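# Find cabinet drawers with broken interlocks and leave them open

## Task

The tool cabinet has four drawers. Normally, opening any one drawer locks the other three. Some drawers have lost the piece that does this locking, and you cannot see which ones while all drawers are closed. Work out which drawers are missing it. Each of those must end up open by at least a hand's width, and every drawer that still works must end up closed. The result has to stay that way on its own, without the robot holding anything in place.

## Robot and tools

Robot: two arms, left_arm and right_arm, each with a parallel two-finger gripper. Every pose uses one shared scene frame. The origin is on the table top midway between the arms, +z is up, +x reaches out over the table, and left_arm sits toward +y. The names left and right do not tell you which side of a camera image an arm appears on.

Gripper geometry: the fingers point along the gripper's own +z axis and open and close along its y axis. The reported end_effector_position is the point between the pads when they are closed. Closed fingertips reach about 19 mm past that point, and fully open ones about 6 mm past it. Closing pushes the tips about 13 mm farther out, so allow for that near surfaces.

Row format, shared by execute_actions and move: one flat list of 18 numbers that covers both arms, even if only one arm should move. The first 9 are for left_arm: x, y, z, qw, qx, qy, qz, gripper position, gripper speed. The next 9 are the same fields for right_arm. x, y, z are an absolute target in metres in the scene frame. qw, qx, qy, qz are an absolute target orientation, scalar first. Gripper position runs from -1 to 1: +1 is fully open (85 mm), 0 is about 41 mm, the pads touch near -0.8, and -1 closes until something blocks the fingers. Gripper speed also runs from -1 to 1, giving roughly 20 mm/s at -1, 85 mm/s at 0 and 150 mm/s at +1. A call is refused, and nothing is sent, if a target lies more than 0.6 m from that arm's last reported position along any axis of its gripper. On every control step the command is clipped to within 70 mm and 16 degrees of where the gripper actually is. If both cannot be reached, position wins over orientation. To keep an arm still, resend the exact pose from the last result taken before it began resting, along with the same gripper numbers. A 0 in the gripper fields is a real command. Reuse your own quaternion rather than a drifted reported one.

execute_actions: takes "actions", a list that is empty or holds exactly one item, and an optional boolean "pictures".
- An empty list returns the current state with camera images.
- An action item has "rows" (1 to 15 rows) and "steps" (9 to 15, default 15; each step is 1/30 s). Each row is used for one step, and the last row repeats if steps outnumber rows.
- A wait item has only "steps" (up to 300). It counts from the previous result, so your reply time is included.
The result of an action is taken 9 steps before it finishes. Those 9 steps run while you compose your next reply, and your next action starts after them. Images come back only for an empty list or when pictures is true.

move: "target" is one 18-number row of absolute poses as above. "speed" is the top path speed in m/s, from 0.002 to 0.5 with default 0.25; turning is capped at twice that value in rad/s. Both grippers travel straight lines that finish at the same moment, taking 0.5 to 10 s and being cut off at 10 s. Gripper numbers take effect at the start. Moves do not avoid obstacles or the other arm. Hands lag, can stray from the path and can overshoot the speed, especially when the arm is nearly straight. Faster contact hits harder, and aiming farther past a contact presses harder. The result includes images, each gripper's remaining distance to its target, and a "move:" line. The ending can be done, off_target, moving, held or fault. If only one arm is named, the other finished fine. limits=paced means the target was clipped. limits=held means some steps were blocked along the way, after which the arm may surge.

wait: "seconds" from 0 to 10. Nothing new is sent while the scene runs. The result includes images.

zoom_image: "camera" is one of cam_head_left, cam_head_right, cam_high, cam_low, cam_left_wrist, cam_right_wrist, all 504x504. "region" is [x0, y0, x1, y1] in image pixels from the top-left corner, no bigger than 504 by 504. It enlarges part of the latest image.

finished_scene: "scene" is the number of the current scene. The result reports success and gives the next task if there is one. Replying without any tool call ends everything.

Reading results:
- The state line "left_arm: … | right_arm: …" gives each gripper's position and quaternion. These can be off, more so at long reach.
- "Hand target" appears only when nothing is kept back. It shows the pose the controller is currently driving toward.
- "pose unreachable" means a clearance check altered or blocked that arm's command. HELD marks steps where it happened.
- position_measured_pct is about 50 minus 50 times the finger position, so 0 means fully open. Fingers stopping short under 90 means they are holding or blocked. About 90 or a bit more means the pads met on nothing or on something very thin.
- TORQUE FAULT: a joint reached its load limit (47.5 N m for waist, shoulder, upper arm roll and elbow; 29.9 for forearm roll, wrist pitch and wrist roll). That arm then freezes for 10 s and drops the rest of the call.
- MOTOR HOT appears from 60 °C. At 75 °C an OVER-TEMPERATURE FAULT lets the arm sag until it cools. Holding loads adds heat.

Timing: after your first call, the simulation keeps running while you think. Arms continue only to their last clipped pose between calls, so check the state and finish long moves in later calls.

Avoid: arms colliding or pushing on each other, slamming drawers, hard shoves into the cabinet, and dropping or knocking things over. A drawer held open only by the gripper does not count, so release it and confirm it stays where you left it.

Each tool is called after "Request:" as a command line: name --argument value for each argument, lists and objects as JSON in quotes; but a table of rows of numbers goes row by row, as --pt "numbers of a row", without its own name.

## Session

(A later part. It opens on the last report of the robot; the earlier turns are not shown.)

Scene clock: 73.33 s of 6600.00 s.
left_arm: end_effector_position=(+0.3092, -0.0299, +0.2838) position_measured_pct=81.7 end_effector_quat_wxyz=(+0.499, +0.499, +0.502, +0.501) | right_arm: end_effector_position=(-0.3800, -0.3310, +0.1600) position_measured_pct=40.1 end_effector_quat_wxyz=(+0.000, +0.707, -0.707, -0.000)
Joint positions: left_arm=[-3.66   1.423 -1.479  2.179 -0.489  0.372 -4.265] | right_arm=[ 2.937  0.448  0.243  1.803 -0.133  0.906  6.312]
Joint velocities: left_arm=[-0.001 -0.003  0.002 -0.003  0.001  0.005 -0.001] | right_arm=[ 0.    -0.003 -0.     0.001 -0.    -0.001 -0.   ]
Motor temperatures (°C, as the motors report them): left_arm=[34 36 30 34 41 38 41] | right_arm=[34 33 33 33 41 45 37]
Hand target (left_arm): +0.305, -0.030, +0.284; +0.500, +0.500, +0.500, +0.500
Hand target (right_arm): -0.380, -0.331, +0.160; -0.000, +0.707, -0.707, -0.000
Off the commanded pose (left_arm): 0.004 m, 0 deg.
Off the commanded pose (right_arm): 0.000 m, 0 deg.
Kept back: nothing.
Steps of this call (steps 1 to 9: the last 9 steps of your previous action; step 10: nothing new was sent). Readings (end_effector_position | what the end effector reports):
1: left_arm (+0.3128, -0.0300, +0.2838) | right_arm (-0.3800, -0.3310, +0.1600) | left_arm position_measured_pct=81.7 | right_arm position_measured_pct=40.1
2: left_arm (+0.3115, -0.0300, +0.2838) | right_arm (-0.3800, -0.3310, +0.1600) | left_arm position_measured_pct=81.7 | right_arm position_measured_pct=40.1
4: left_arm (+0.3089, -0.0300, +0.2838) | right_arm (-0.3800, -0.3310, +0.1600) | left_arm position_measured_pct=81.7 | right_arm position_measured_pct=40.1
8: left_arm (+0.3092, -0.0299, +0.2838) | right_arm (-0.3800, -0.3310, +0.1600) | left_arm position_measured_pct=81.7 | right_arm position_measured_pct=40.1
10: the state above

D3 blocked → D1 (top) is sound, as is D4 (bottom). Shut D3, then close D1.

Request:
execute_actions --actions '[{"rows":[[0.309,-0.03,0.284,0.5,0.5,0.5,0.5,-1,0.5,-0.38,-0.331,0.16,0,-0.7071,0.7071,0,0.2,1],[0.311,-0.03,0.284,0.5,0.5,0.5,0.5,-1,0.5,-0.38,-0.331,0.16,0,-0.7071,0.7071,0,0.2,1],[0.313,-0.03,0.284,0.5,0.5,0.5,0.5,-1,0.5,-0.38,-0.331,0.16,0,-0.7071,0.7071,0,0.2,1],[0.3157,-0.03,0.284,0.5,0.5,0.5,0.5,-1,0.5,-0.38,-0.331,0.16,0,-0.7071,0.7071,0,0.2,1],[0.3157,-0.03,0.284,0.5,0.5,0.5,0.5,-1,0.5,-0.38,-0.331,0.16,0,-0.7071,0.7071,0,0.2,1],[0.3157,-0.03,0.284,0.5,0.5,0.5,0.5,-1,0.5,-0.38,-0.331,0.16,0,-0.7071,0.7071,0,0.2,1],[0.3157,-0.03,0.284,0.5,0.5,0.5,0.5,-1,0.5,-0.38,-0.331,0.16,0,-0.7071,0.7071,0,0.2,1],[0.3157,-0.03,0.284,0.5,0.5,0.5,0.5,0,1,-0.38,-0.331,0.16,0,-0.7071,0.7071,0,0.2,1]],"steps":12}]'

Request:
execute_actions --actions '[{"rows":[[0.30,-0.03,0.284,0.5,0.5,0.5,0.5,0,1,-0.38,-0.331,0.16,0,-0.7071,0.7071,0,0.2,1],[0.28,-0.03,0.284,0.5,0.5,0.5,0.5,0,1,-0.38,-0.331,0.16,0,-0.7071,0.7071,0,0.2,1],[0.21,-0.03,0.284,0.5,0.5,0.5,0.5,0,1,-0.38,-0.331,0.16,0,-0.7071,0.7071,0,0.2,1]],"steps":15}]'

Request:
move --target '[0.175,-0.03,0.4847,0.5,0.5,0.5,0.5,0,1, -0.38,-0.331,0.16,0,-0.7071,0.7071,0,0.2,1]' --speed 0.35

Request:
execute_actions --actions '[{"rows":[[0.19,-0.03,0.4847,0.5,0.5,0.5,0.5,0,1,-0.38,-0.331,0.16,0,-0.7071,0.7071,0,0.2,1],[0.20,-0.03,0.4847,0.5,0.5,0.5,0.5,0,1,-0.38,-0.331,0.16,0,-0.7071,0.7071,0,0.2,1],[0.2155,-0.03,0.4847,0.5,0.5,0.5,0.5,0,1,-0.38,-0.331,0.16,0,-0.7071,0.7071,0,0.2,1]],"steps":10}]'

Request:
execute_actions --actions '[{"rows":[[0.2155,-0.03,0.4847,0.5,0.5,0.5,0.5,-1,0.5,-0.38,-0.331,0.16,0,-0.7071,0.7071,0,0.2,1]],"steps":13}]'

Request:
move --target '[0.316,-0.03,0.4847,0.5,0.5,0.5,0.5,-1,0.5, -0.38,-0.331,0.16,0,-0.7071,0.7071,0,0.2,1]' --speed 0.13

Scene clock: 74.47 s of 6600.00 s.
left_arm: end_effector_position=(+0.3109, -0.0299, +0.2838) position_measured_pct=81.7 end_effector_quat_wxyz=(+0.499, +0.499, +0.501, +0.501) | right_arm: end_effector_position=(-0.3800, -0.3310, +0.1600) position_measured_pct=40.1 end_effector_quat_wxyz=(+0.000, +0.707, -0.707, -0.000)
Joint positions: left_arm=[-3.664  1.426 -1.481  2.18  -0.491  0.365 -4.264] | right_arm=[ 2.937  0.448  0.243  1.803 -0.133  0.906  6.312]
Joint velocities: left_arm=[-0.054  0.048 -0.04   0.038 -0.026 -0.141  0.024] | right_arm=[-0.     0.     0.001  0.    -0.001  0.     0.   ]
Motor temperatures (°C, as the motors report them): left_arm=[34 36 30 34 41 38 41] | right_arm=[34 33 33 33 41 45 37]
Steps of this call (steps 1 to 31: nothing new was sent; steps 32 to 34: the first 3 steps of this action). Readings (end_effector_position | what the end effector reports):
32: left_arm (+0.3096, -0.0298, +0.2838) | right_arm (-0.3800, -0.3310, +0.1600) | left_arm position_measured_pct=81.7 | right_arm position_measured_pct=40.1
33: left_arm (+0.3103, -0.0298, +0.2838) | right_arm (-0.3800, -0.3310, +0.1600) | left_arm position_measured_pct=81.7 | right_arm position_measured_pct=40.1
34: the state above

Scene clock: 74.97 s of 6600.00 s.
left_arm: end_effector_position=(+0.2841, -0.0317, +0.2840) position_measured_pct=50.4 end_effector_quat_wxyz=(+0.503, +0.503, +0.497, +0.496) | right_arm: end_effector_position=(-0.3800, -0.3310, +0.1600) position_measured_pct=40.1 end_effector_quat_wxyz=(+0.000, +0.707, -0.707, -0.000)
Joint positions: left_arm=[-3.589  1.406 -1.464  2.176 -0.478  0.433 -4.273] | right_arm=[ 2.937  0.448  0.243  1.803 -0.133  0.906  6.312]
Joint velocities: left_arm=[ 0.88  -0.223  0.261 -0.108  0.205  0.987 -0.142] | right_arm=[-0.001  0.001  0.001  0.001 -0.001  0.     0.   ]
Motor temperatures (°C, as the motors report them): left_arm=[34 36 30 34 41 38 41] | right_arm=[34 33 33 33 41 45 37]
Off your previous action's commanded pose (left_arm): 0.000 m, 0 deg at its last step (step 9 of this call).
Off your previous action's commanded pose (right_arm): 0.000 m, 0 deg at its last step (step 9 of this call).
Steps of this call (steps 1 to 9: the last 9 steps of your previous action; steps 10 to 15: the first 6 steps of this action). Readings (end_effector_position | what the end effector reports):
10: left_arm (+0.3152, -0.0302, +0.2840) | right_arm (-0.3800, -0.3310, +0.1600) | left_arm position_measured_pct=63.5 | right_arm position_measured_pct=40.1
11: left_arm (+0.3130, -0.0305, +0.2841) | right_arm (-0.3800, -0.3310, +0.1600) | left_arm position_measured_pct=58.3 | right_arm position_measured_pct=40.1
13: left_arm (+0.3025, -0.0315, +0.2842) | right_arm (-0.3800, -0.3310, +0.1600) | left_arm position_measured_pct=52.0 | right_arm position_measured_pct=40.1
15: the state above

Scene clock: 76.70 s of 6600.00 s.
left_arm: end_effector_position=(+0.1745, -0.0296, +0.4852) position_measured_pct=50.0 end_effector_quat_wxyz=(+0.500, +0.500, +0.500, +0.500) | right_arm: end_effector_position=(-0.3800, -0.3310, +0.1600) position_measured_pct=40.1 end_effector_quat_wxyz=(+0.000, +0.707, -0.707, -0.000)
Joint positions: left_arm=[-3.257  1.009 -1.718  1.877 -0.606  0.997 -4.661] | right_arm=[ 2.937  0.448  0.243  1.803 -0.133  0.906  6.312]
Joint velocities: left_arm=[ 0.004 -0.009 -0.002 -0.003  0.005  0.002 -0.005] | right_arm=[ 0.     0.     0.    -0.     0.    -0.001  0.   ]
Motor temperatures (°C, as the motors report them): left_arm=[34 36 30 34 41 38 41] | right_arm=[34 33 33 33 41 45 37]
Hand target (left_arm): +0.174, -0.030, +0.485; +0.500, +0.500, +0.500, +0.500
Hand target (right_arm): -0.380, -0.331, +0.160; -0.000, +0.707, -0.707, -0.000
Off your previous action's commanded pose (left_arm): 0.005 m, 0 deg at its last step (step 9 of this call).
Off your previous action's commanded pose (right_arm): 0.000 m, 0 deg at its last step (step 9 of this call).
Off the commanded pose (left_arm): 0.001 m, 0 deg.
Off the commanded pose (right_arm): 0.000 m, 0 deg.
Kept back: nothing.
move: done

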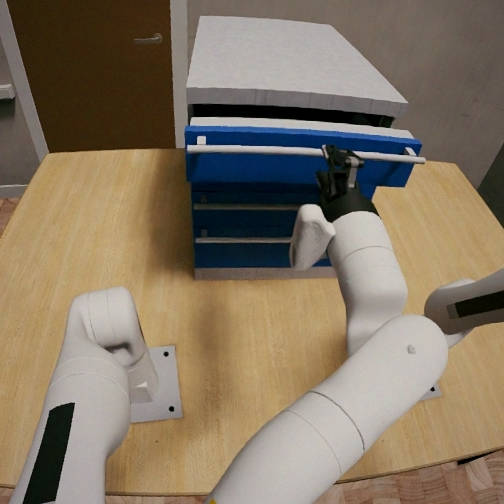

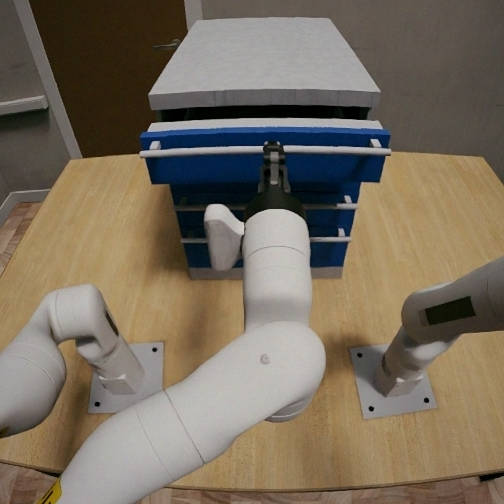

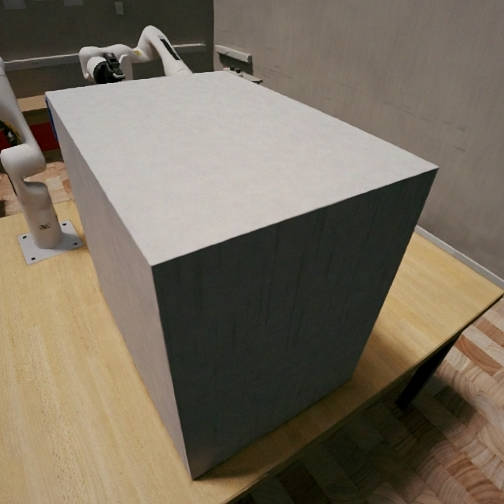

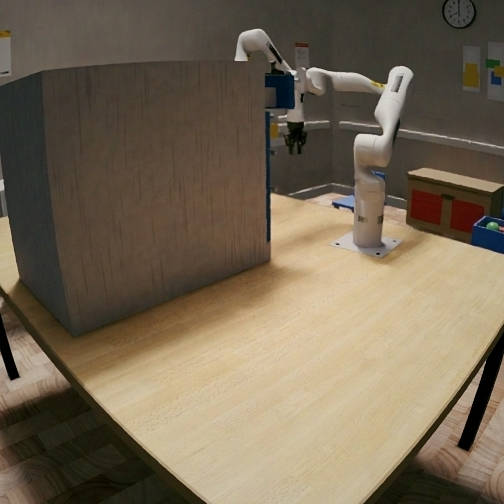

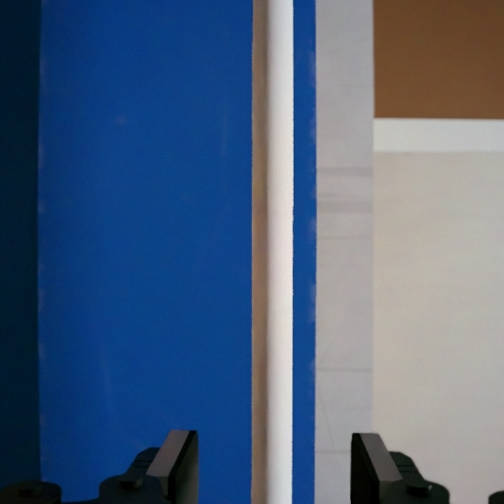

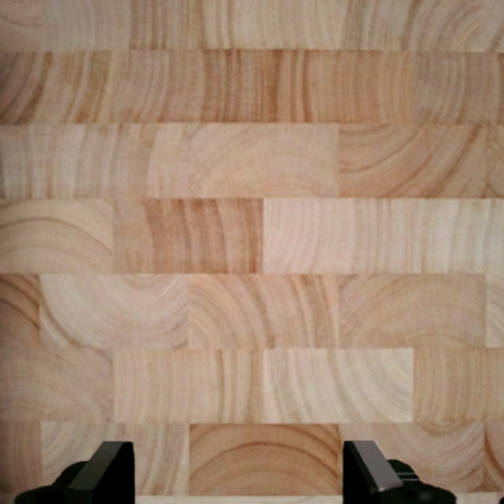

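Scene clock: 76.73 s of 6600.00 s.
left_arm: end_effector_position=(+0.1753, -0.0296, +0.4852) position_measured_pct=50.0 end_effector_quat_wxyz=(+0.500, +0.500, +0.500, +0.500) | right_arm: end_effector_position=(-0.3800, -0.3310, +0.1600) position_measured_pct=40.1 end_effector_quat_wxyz=(+0.000, +0.707, -0.707, -0.000)
Joint positions: left_arm=[-3.258  1.008 -1.718  1.878 -0.607  0.996 -4.661] | right_arm=[ 2.937  0.448  0.243  1.803 -0.133  0.906  6.312]
Joint velocities: left_arm=[-0.104 -0.041 -0.003  0.063 -0.06  -0.146  0.046] | right_arm=[-0.    -0.001  0.001 -0.001  0.001 -0.    -0.   ]
Motor temperatures (°C, as the motors report them): left_arm=[34 36 30 34 41 38 41] | right_arm=[34 33 33 33 41 45 37]
Steps of this call (step 1: the first step of this action). Readings (end_effector_position | what the end effector reports):
1: the state above

Scene clock: 77.17 s of 6600.00 s.
left_arm: end_effector_position=(+0.2151, -0.0304, +0.4848) position_measured_pct=56.3 end_effector_quat_wxyz=(+0.500, +0.500, +0.500, +0.500) | right_arm: end_effector_position=(-0.3800, -0.3310, +0.1600) position_measured_pct=40.1 end_effector_quat_wxyz=(+0.000, +0.707, -0.707, -0.000)
Joint positions: left_arm=[-3.326  0.99  -1.736  1.93  -0.652  0.875 -4.629] | right_arm=[ 2.937  0.448  0.243  1.803 -0.133  0.906  6.312]
Joint velocities: left_arm=[-0.011 -0.001 -0.     0.002 -0.002 -0.003  0.002] | right_arm=[-0.001  0.001  0.     0.    -0.     0.001  0.   ]
Motor temperatures (°C, as the motors report them): left_arm=[34 36 30 34 41 38 41] | right_arm=[34 33 33 34 41 45 37]
Off your previous action's commanded pose (left_arm): 0.002 m, 0 deg at its last step (step 9 of this call).
Off your previous action's commanded pose (right_arm): 0.000 m, 0 deg at its last step (step 9 of this call).
Steps of this call (steps 1 to 9: the last 9 steps of your previous action; steps 10 to 13: the first 4 steps of this action). Readings (end_effector_position | what the end effector reports):
10: left_arm (+0.2144, -0.0304, +0.4849) | right_arm (-0.3800, -0.3310, +0.1600) | left_arm position_measured_pct=50.0 | right_arm position_measured_pct=40.1
11: left_arm (+0.2147, -0.0304, +0.4849) | right_arm (-0.3800, -0.3310, +0.1600) | left_arm position_measured_pct=50.8 | right_arm position_measured_pct=40.1
13: the state above

Scene clock: 78.77 s of 6600.00 s.
left_arm: end_effector_position=(+0.3147, -0.0306, +0.4846) position_measured_pct=81.7 end_effector_quat_wxyz=(+0.501, +0.500, +0.499, +0.500) | right_arm: end_effector_position=(-0.3800, -0.3310, +0.1600) position_measured_pct=40.1 end_effector_quat_wxyz=(+0.000, +0.707, -0.707, -0.000)
Joint positions: left_arm=[-3.556  0.968 -1.772  2.008 -0.77   0.569 -4.543] | right_arm=[ 2.937  0.448  0.243  1.803 -0.133  0.906  6.312]
Joint velocities: left_arm=[-0.002  0.004  0.001 -0.    -0.001  0.001  0.003] | right_arm=[ 0.001  0.    -0.    -0.     0.001  0.    -0.   ]
Motor temperatures (°C, as the motors report them): left_arm=[34 36 30 34 41 38 41] | right_arm=[34 33 33 34 41 45 37]
Hand target (left_arm): +0.316, -0.030, +0.485; +0.500, +0.500, +0.500, +0.500
Hand target (right_arm): -0.380, -0.331, +0.160; -0.000, +0.707, -0.707, -0.000
Off your previous action's commanded pose (left_arm): 0.000 m, 0 deg at its last step (step 9 of this call).
Off your previous action's commanded pose (right_arm): 0.000 m, 0 deg at its last step (step 9 of this call).
Off the commanded pose (left_arm): 0.001 m, 0 deg.
Off the commanded pose (right_arm): 0.000 m, 0 deg.
Kept back: nothing.
move: done

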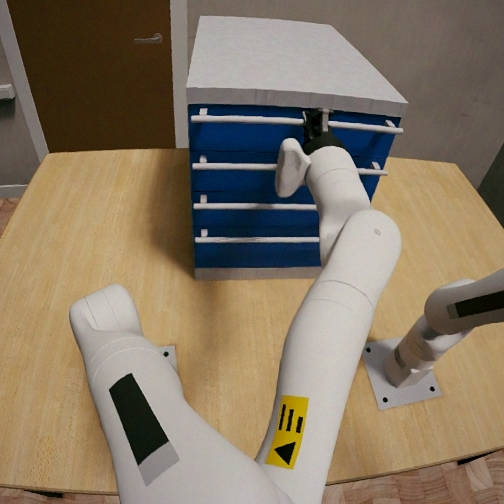

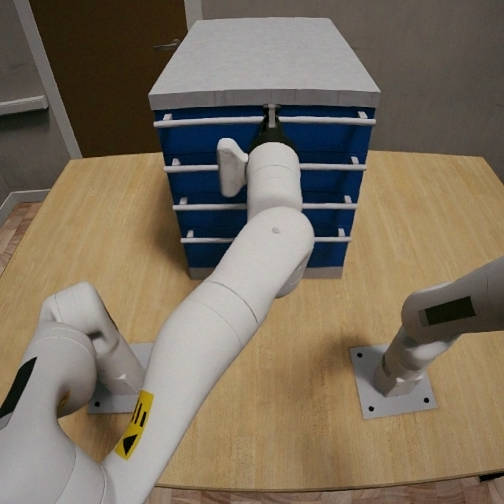

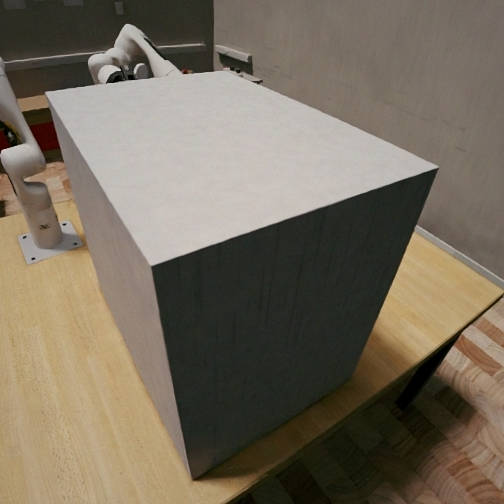

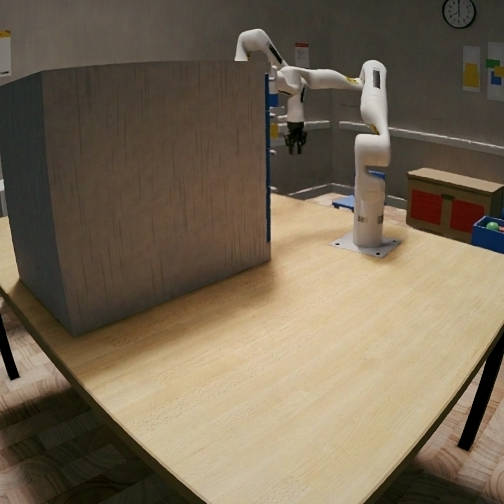

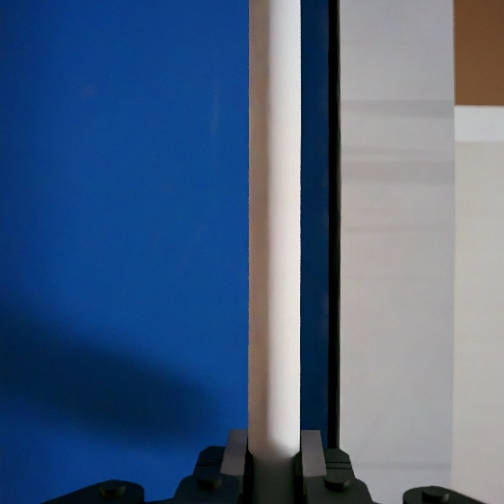

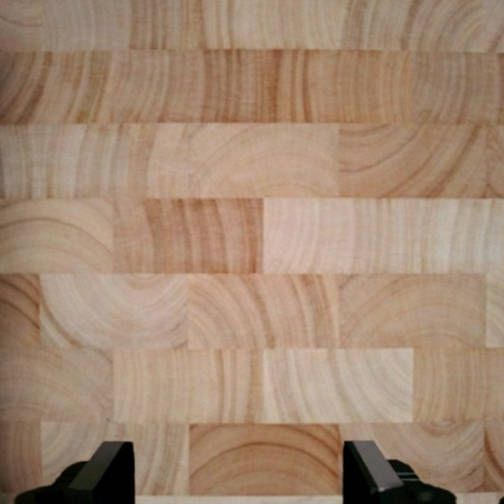

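All shut. Now open D3 by 13 cm.

Request:
execute_actions --actions '[{"rows":[[0.315,-0.03,0.4847,0.5,0.5,0.5,0.5,0,1,-0.38,-0.331,0.16,0,-0.7071,0.7071,0,0.2,1],[0.315,-0.03,0.4847,0.5,0.5,0.5,0.5,0,1,-0.38,-0.331,0.16,0,-0.7071,0.7071,0,0.2,1],[0.315,-0.03,0.4847,0.5,0.5,0.5,0.5,0,1,-0.38,-0.331,0.16,0,-0.7071,0.7071,0,0.2,1],[0.315,-0.03,0.4847,0.5,0.5,0.5,0.5,0,1,-0.38,-0.331,0.16,0,-0.7071,0.7071,0,0.2,1],[0.275,-0.03,0.4847,0.5,0.5,0.5,0.5,0,1,-0.38,-0.331,0.16,0,-0.7071,0.7071,0,0.2,1]],"steps":13}]'

Request:
move --target '[0.275,-0.03,0.284,0.5,0.5,0.5,0.5,0,1, -0.38,-0.331,0.16,0,-0.7071,0.7071,0,0.2,1]' --speed 0.35

Request:
execute_actions --actions '[{"rows":[[0.29,-0.03,0.284,0.5,0.5,0.5,0.5,0,1,-0.38,-0.331,0.16,0,-0.7071,0.7071,0,0.2,1],[0.30,-0.03,0.284,0.5,0.5,0.5,0.5,0,1,-0.38,-0.331,0.16,0,-0.7071,0.7071,0,0.2,1],[0.315,-0.03,0.284,0.5,0.5,0.5,0.5,0,1,-0.38,-0.331,0.16,0,-0.7071,0.7071,0,0.2,1]],"steps":10}]'

Request:
execute_actions --actions '[{"rows":[[0.315,-0.03,0.284,0.5,0.5,0.5,0.5,-1,0.5,-0.38,-0.331,0.16,0,-0.7071,0.7071,0,0.2,1]],"steps":13}]'

Request:
move --target '[0.185,-0.03,0.284,0.5,0.5,0.5,0.5,-1,0.5, -0.38,-0.331,0.16,0,-0.7071,0.7071,0,0.2,1]' --speed 0.15

Scene clock: 79.70 s of 6600.00 s.
left_arm: end_effector_position=(+0.3147, -0.0303, +0.4847) position_measured_pct=73.4 end_effector_quat_wxyz=(+0.500, +0.500, +0.500, +0.500) | right_arm: end_effector_position=(-0.3800, -0.3310, +0.1600) position_measured_pct=40.1 end_effector_quat_wxyz=(+0.000, +0.707, -0.707, -0.000)
Joint positions: left_arm=[-3.555  0.967 -1.773  2.008 -0.77   0.569 -4.543] | right_arm=[ 2.937  0.448  0.243  1.803 -0.133  0.906  6.312]
Joint velocities: left_arm=[-0.005 -0.009 -0.001 -0.003  0.     0.006 -0.005] | right_arm=[ 0.    -0.     0.001 -0.001 -0.001  0.001 -0.   ]
Motor temperatures (°C, as the motors report them): left_arm=[34 36 30 34 41 38 41] | right_arm=[34 33 33 34 41 45 37]
Steps of this call (steps 1 to 24: nothing new was sent; steps 25 to 28: the first 4 steps of this action). Readings (end_effector_position | what the end effector reports):
25: left_arm (+0.3145, -0.0307, +0.4846) | right_arm (-0.3800, -0.3310, +0.1600) | left_arm position_measured_pct=81.7 | right_arm position_measured_pct=40.1
26: left_arm (+0.3145, -0.0305, +0.4846) | right_arm (-0.3800, -0.3310, +0.1600) | left_arm position_measured_pct=81.3 | right_arm position_measured_pct=40.1
28: the state above

Scene clock: 81.37 s of 6600.00 s.
left_arm: end_effector_position=(+0.2750, -0.0298, +0.2832) position_measured_pct=50.0 end_effector_quat_wxyz=(+0.499, +0.501, +0.501, +0.499) | right_arm: end_effector_position=(-0.3800, -0.3310, +0.1600) position_measured_pct=40.1 end_effector_quat_wxyz=(+0.000, +0.707, -0.707, -0.000)
Joint positions: left_arm=[-3.574  1.372 -1.427  2.163 -0.526  0.498 -4.222] | right_arm=[ 2.937  0.448  0.243  1.803 -0.133  0.906  6.312]
Joint velocities: left_arm=[-0.004  0.016  0.001 -0.001 -0.004  0.     0.005] | right_arm=[-0.     0.001  0.     0.     0.001 -0.     0.   ]
Motor temperatures (°C, as the motors report them): left_arm=[34 36 30 34 41 38 41] | right_arm=[34 33 33 34 41 45 37]
Hand target (left_arm): +0.275, -0.030, +0.283; +0.500, +0.500, +0.500, +0.500
Hand target (right_arm): -0.380, -0.331, +0.160; -0.000, +0.707, -0.707, -0.000
Off your previous action's commanded pose (left_arm): 0.003 m, 0 deg at its last step (step 9 of this call).
Off your previous action's commanded pose (right_arm): 0.000 m, 0 deg at its last step (step 9 of this call).
Off the commanded pose (left_arm): 0.001 m, 0 deg.
Off the commanded pose (right_arm): 0.000 m, 0 deg.
Kept back: nothing.
move: done

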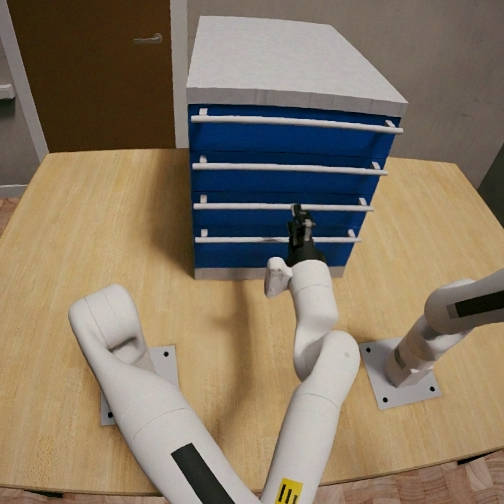

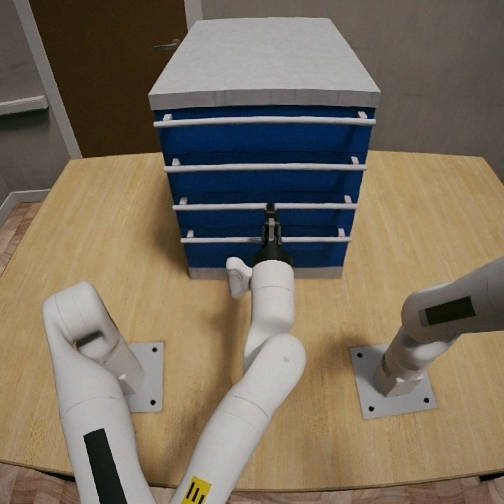

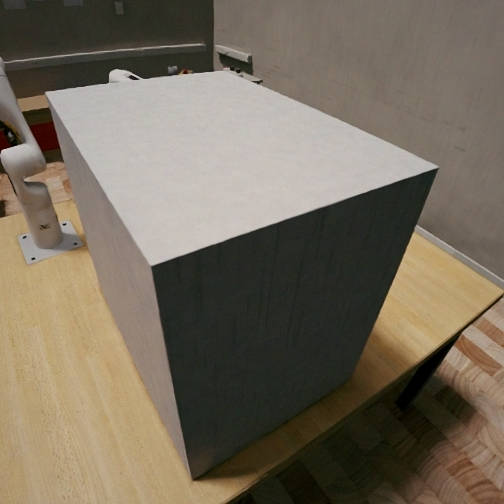

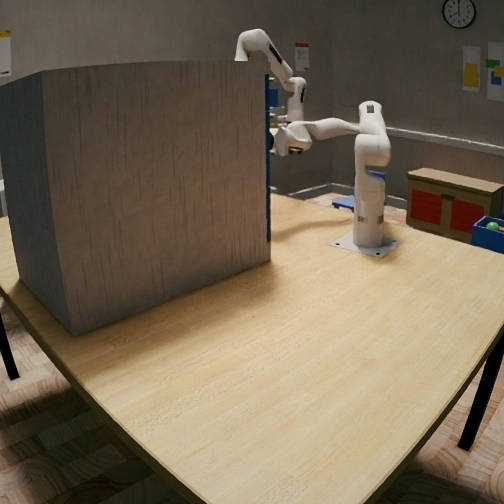

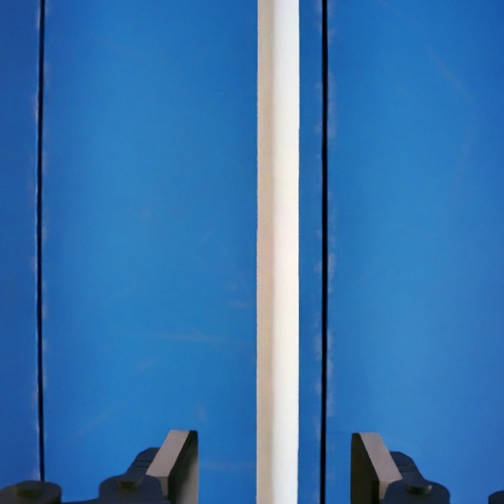

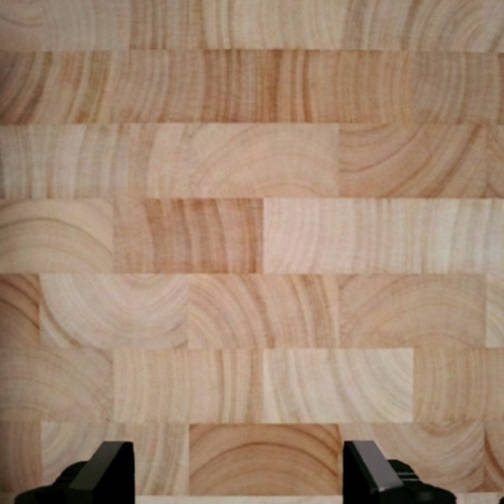

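Scene clock: 81.40 s of 6600.00 s.
left_arm: end_effector_position=(+0.2756, -0.0296, +0.2832) position_measured_pct=50.0 end_effector_quat_wxyz=(+0.499, +0.500, +0.501, +0.500) | right_arm: end_effector_position=(-0.3800, -0.3310, +0.1600) position_measured_pct=40.1 end_effector_quat_wxyz=(+0.000, +0.707, -0.707, -0.000)
Joint positions: left_arm=[-3.576  1.373 -1.427  2.163 -0.526  0.497 -4.221] | right_arm=[ 2.937  0.448  0.243  1.803 -0.133  0.906  6.312]
Joint velocities: left_arm=[-0.113  0.053 -0.031  0.027 -0.031 -0.124  0.021] | right_arm=[-0.  0. -0.  0.  0. -0. -0.]
Motor temperatures (°C, as the motors report them): left_arm=[34 36 30 34 41 38 41] | right_arm=[34 33 33 34 41 45 37]
Steps of this call (step 1: the first step of this action). Readings (end_effector_position | what the end effector reports):
1: the state above

Scene clock: 81.83 s of 6600.00 s.
left_arm: end_effector_position=(+0.3144, -0.0306, +0.2840) position_measured_pct=56.3 end_effector_quat_wxyz=(+0.500, +0.500, +0.500, +0.499) | right_arm: end_effector_position=(-0.3800, -0.3310, +0.1600) position_measured_pct=40.1 end_effector_quat_wxyz=(+0.000, +0.707, -0.707, -0.000)
Joint positions: left_arm=[-3.675  1.412 -1.47   2.185 -0.562  0.356 -4.195] | right_arm=[ 2.937  0.448  0.243  1.803 -0.133  0.906  6.312]
Joint velocities: left_arm=[-0.02   0.012 -0.001  0.002 -0.003 -0.008  0.004] | right_arm=[-0.     0.001  0.001  0.001  0.    -0.    -0.   ]
Motor temperatures (°C, as the motors report them): left_arm=[34 36 30 34 41 38 41] | right_arm=[34 33 33 34 41 45 37]
Off your previous action's commanded pose (left_arm): 0.002 m, 0 deg at its last step (step 9 of this call).
Off your previous action's commanded pose (right_arm): 0.000 m, 0 deg at its last step (step 9 of this call).
Steps of this call (steps 1 to 9: the last 9 steps of your previous action; steps 10 to 13: the first 4 steps of this action). Readings (end_effector_position | what the end effector reports):
10: left_arm (+0.3134, -0.0309, +0.2841) | right_arm (-0.3800, -0.3310, +0.1600) | left_arm position_measured_pct=50.0 | right_arm position_measured_pct=40.1
11: left_arm (+0.3138, -0.0309, +0.2841) | right_arm (-0.3800, -0.3310, +0.1600) | left_arm position_measured_pct=50.8 | right_arm position_measured_pct=40.1
13: the state above

Scene clock: 83.53 s of 6600.00 s.
left_arm: end_effector_position=(+0.1851, -0.0297, +0.2837) position_measured_pct=81.7 end_effector_quat_wxyz=(+0.500, +0.500, +0.500, +0.500) | right_arm: end_effector_position=(-0.3800, -0.3310, +0.1600) position_measured_pct=40.1 end_effector_quat_wxyz=(+0.000, +0.707, -0.707, -0.000)
Joint positions: left_arm=[-3.381  1.311 -1.35   2.059 -0.44   0.818 -4.279] | right_arm=[ 2.937  0.448  0.243  1.803 -0.133  0.906  6.312]
Joint velocities: left_arm=[ 0.004 -0.002 -0.    -0.     0.001  0.003 -0.001] | right_arm=[-0.    -0.     0.     0.    -0.001  0.     0.   ]
Motor temperatures (°C, as the motors report them): left_arm=[34 36 30 34 41 38 41] | right_arm=[34 33 33 34 41 45 37]
Hand target (left_arm): +0.185, -0.029, +0.284; +0.500, +0.500, +0.500, +0.500
Hand target (right_arm): -0.380, -0.331, +0.160; -0.000, +0.707, -0.707, -0.000
Off your previous action's commanded pose (left_arm): 0.000 m, 0 deg at its last step (step 9 of this call).
Off your previous action's commanded pose (right_arm): 0.000 m, 0 deg at its last step (step 9 of this call).
Off the commanded pose (left_arm): 0.000 m, 0 deg.
Off the commanded pose (right_arm): 0.000 m, 0 deg.
Kept back: nothing.
move: done

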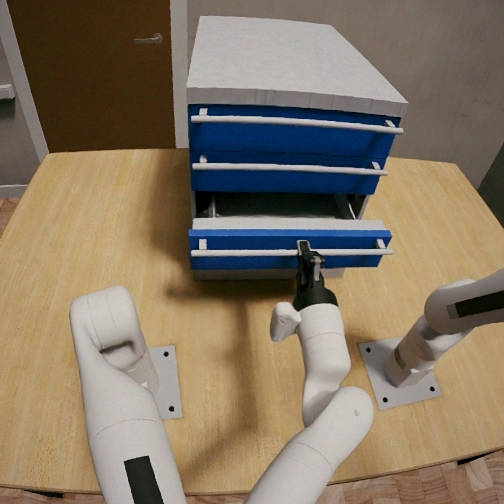

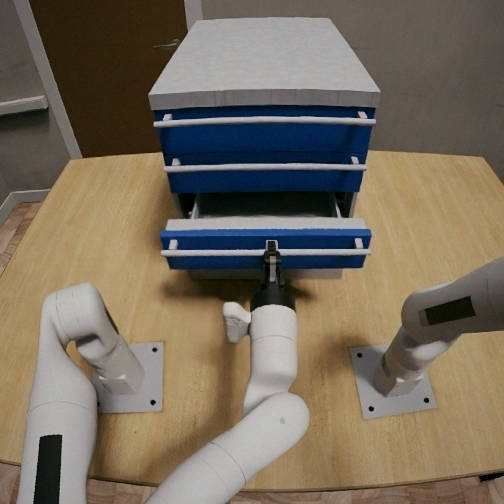

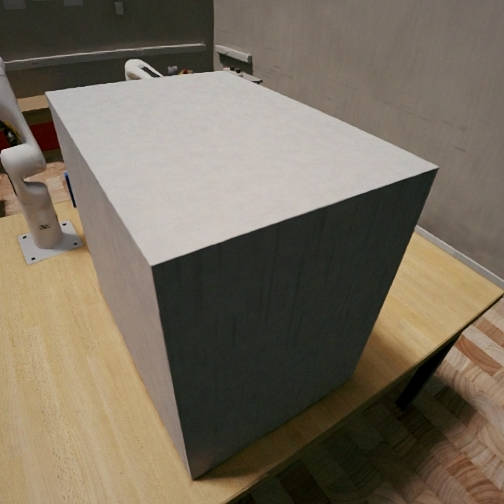

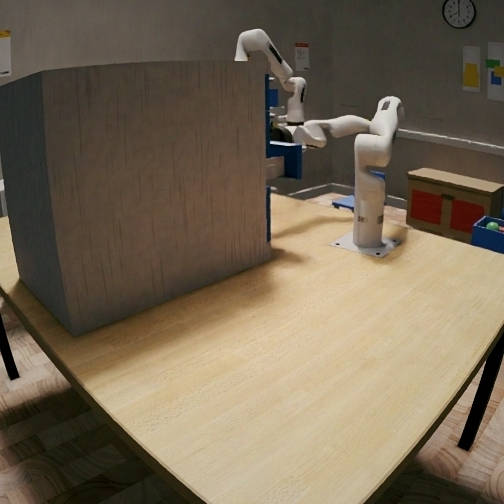

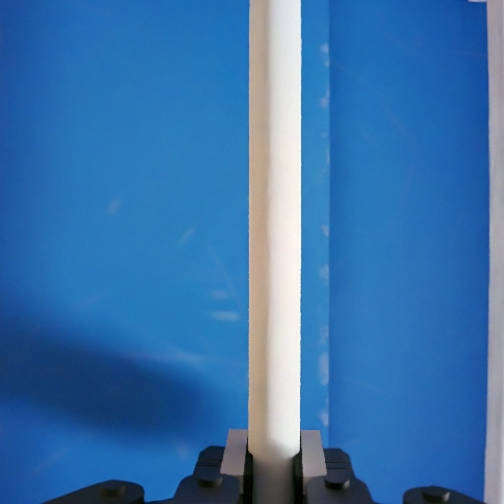

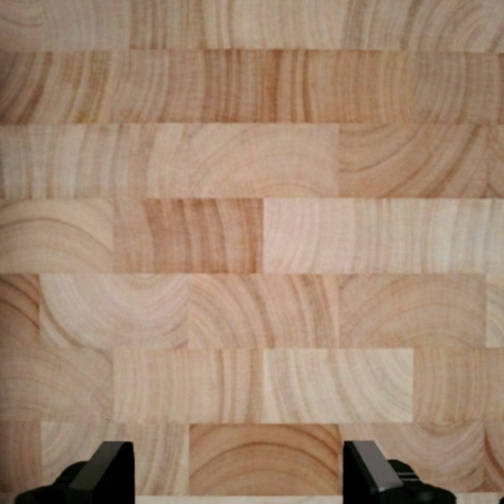

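Request:
execute_actions --actions '[]'

Scene clock: 84.60 s of 6600.00 s.
left_arm: end_effector_position=(+0.1850, -0.0297, +0.2837) position_measured_pct=81.7 end_effector_quat_wxyz=(+0.500, +0.500, +0.500, +0.500) | right_arm: end_effector_position=(-0.3800, -0.3310, +0.1600) position_measured_pct=40.1 end_effector_quat_wxyz=(+0.000, +0.707, -0.707, -0.000)
Joint positions: left_arm=[-3.381  1.311 -1.35   2.059 -0.44   0.819 -4.279] | right_arm=[ 2.937  0.448  0.243  1.803 -0.133  0.906  6.312]
Joint velocities: left_arm=[ 0.     0.    -0.     0.    -0.001  0.    -0.   ] | right_arm=[ 0.     0.001  0.    -0.001  0.001 -0.     0.   ]
Motor temperatures (°C, as the motors report them): left_arm=[34 36 30 34 41 38 41] | right_arm=[34 33 33 34 41 45 37]
Hand target (left_arm): +0.185, -0.029, +0.284; +0.500, +0.500, +0.500, +0.500
Hand target (right_arm): -0.380, -0.331, +0.160; -0.000, +0.707, -0.707, -0.000
Off the commanded pose (left_arm): 0.000 m, 0 deg.
Off the commanded pose (right_arm): 0.000 m, 0 deg.
Kept back: nothing.
Steps of this call (steps 1 to 32: nothing new was sent). Readings (end_effector_position | what the end effector reports):
1: left_arm (+0.1851, -0.0297, +0.2837) | right_arm (-0.3800, -0.3310, +0.1600) | left_arm position_measured_pct=81.7 | right_arm position_measured_pct=40.1
2: left_arm (+0.1851, -0.0297, +0.2837) | right_arm (-0.3800, -0.3310, +0.1600) | left_arm position_measured_pct=81.7 | right_arm position_measured_pct=40.1
4: left_arm (+0.1850, -0.0297, +0.2837) | right_arm (-0.3800, -0.3310, +0.1600) | left_arm position_measured_pct=81.7 | right_arm position_measured_pct=40.1
8: left_arm (+0.1850, -0.0297, +0.2837) | right_arm (-0.3800, -0.3310, +0.1600) | left_arm position_measured_pct=81.7 | right_arm position_measured_pct=40.1
32: the state above

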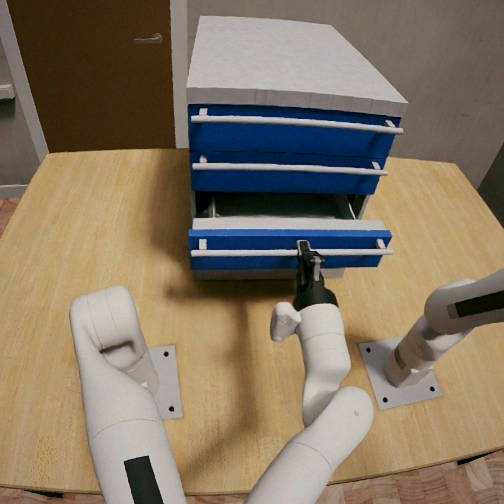

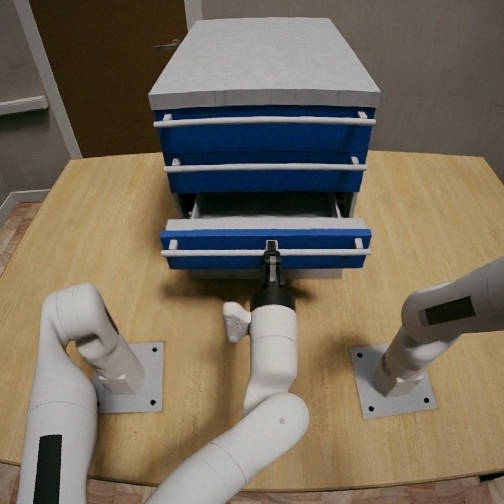

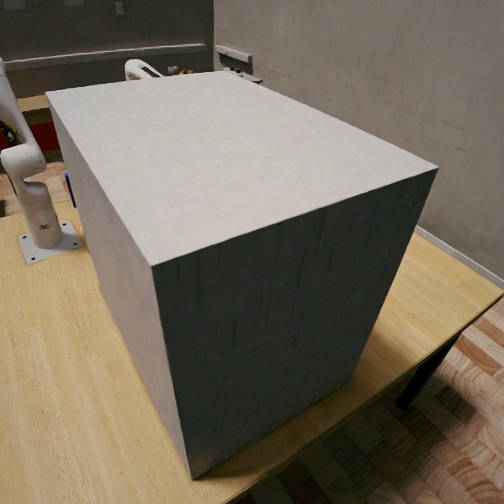

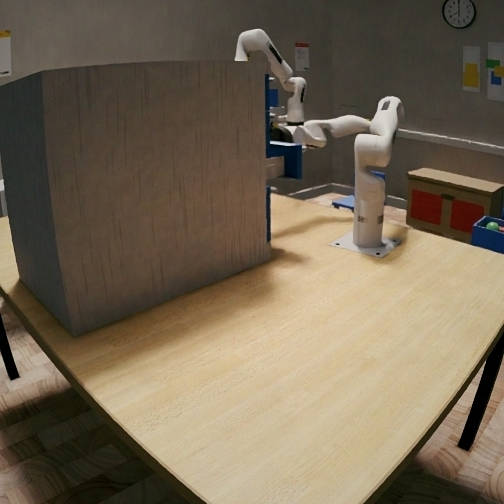

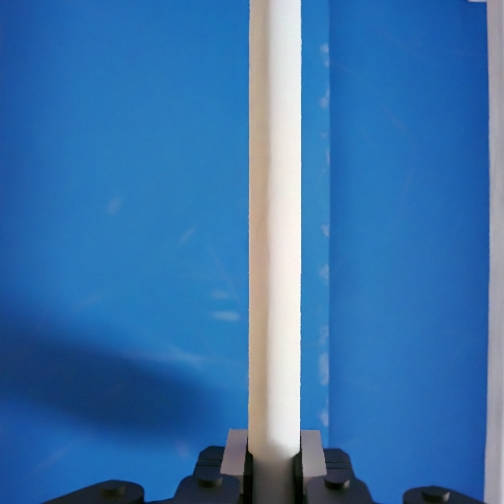

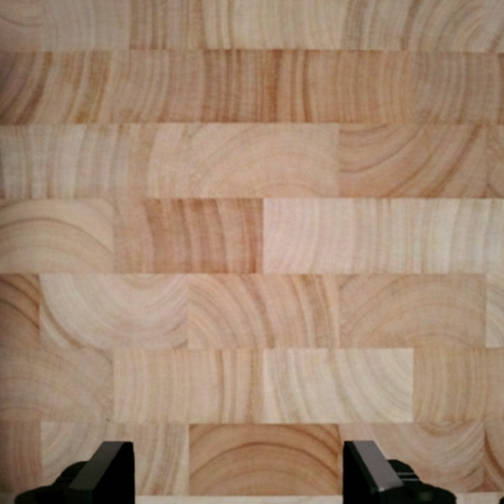

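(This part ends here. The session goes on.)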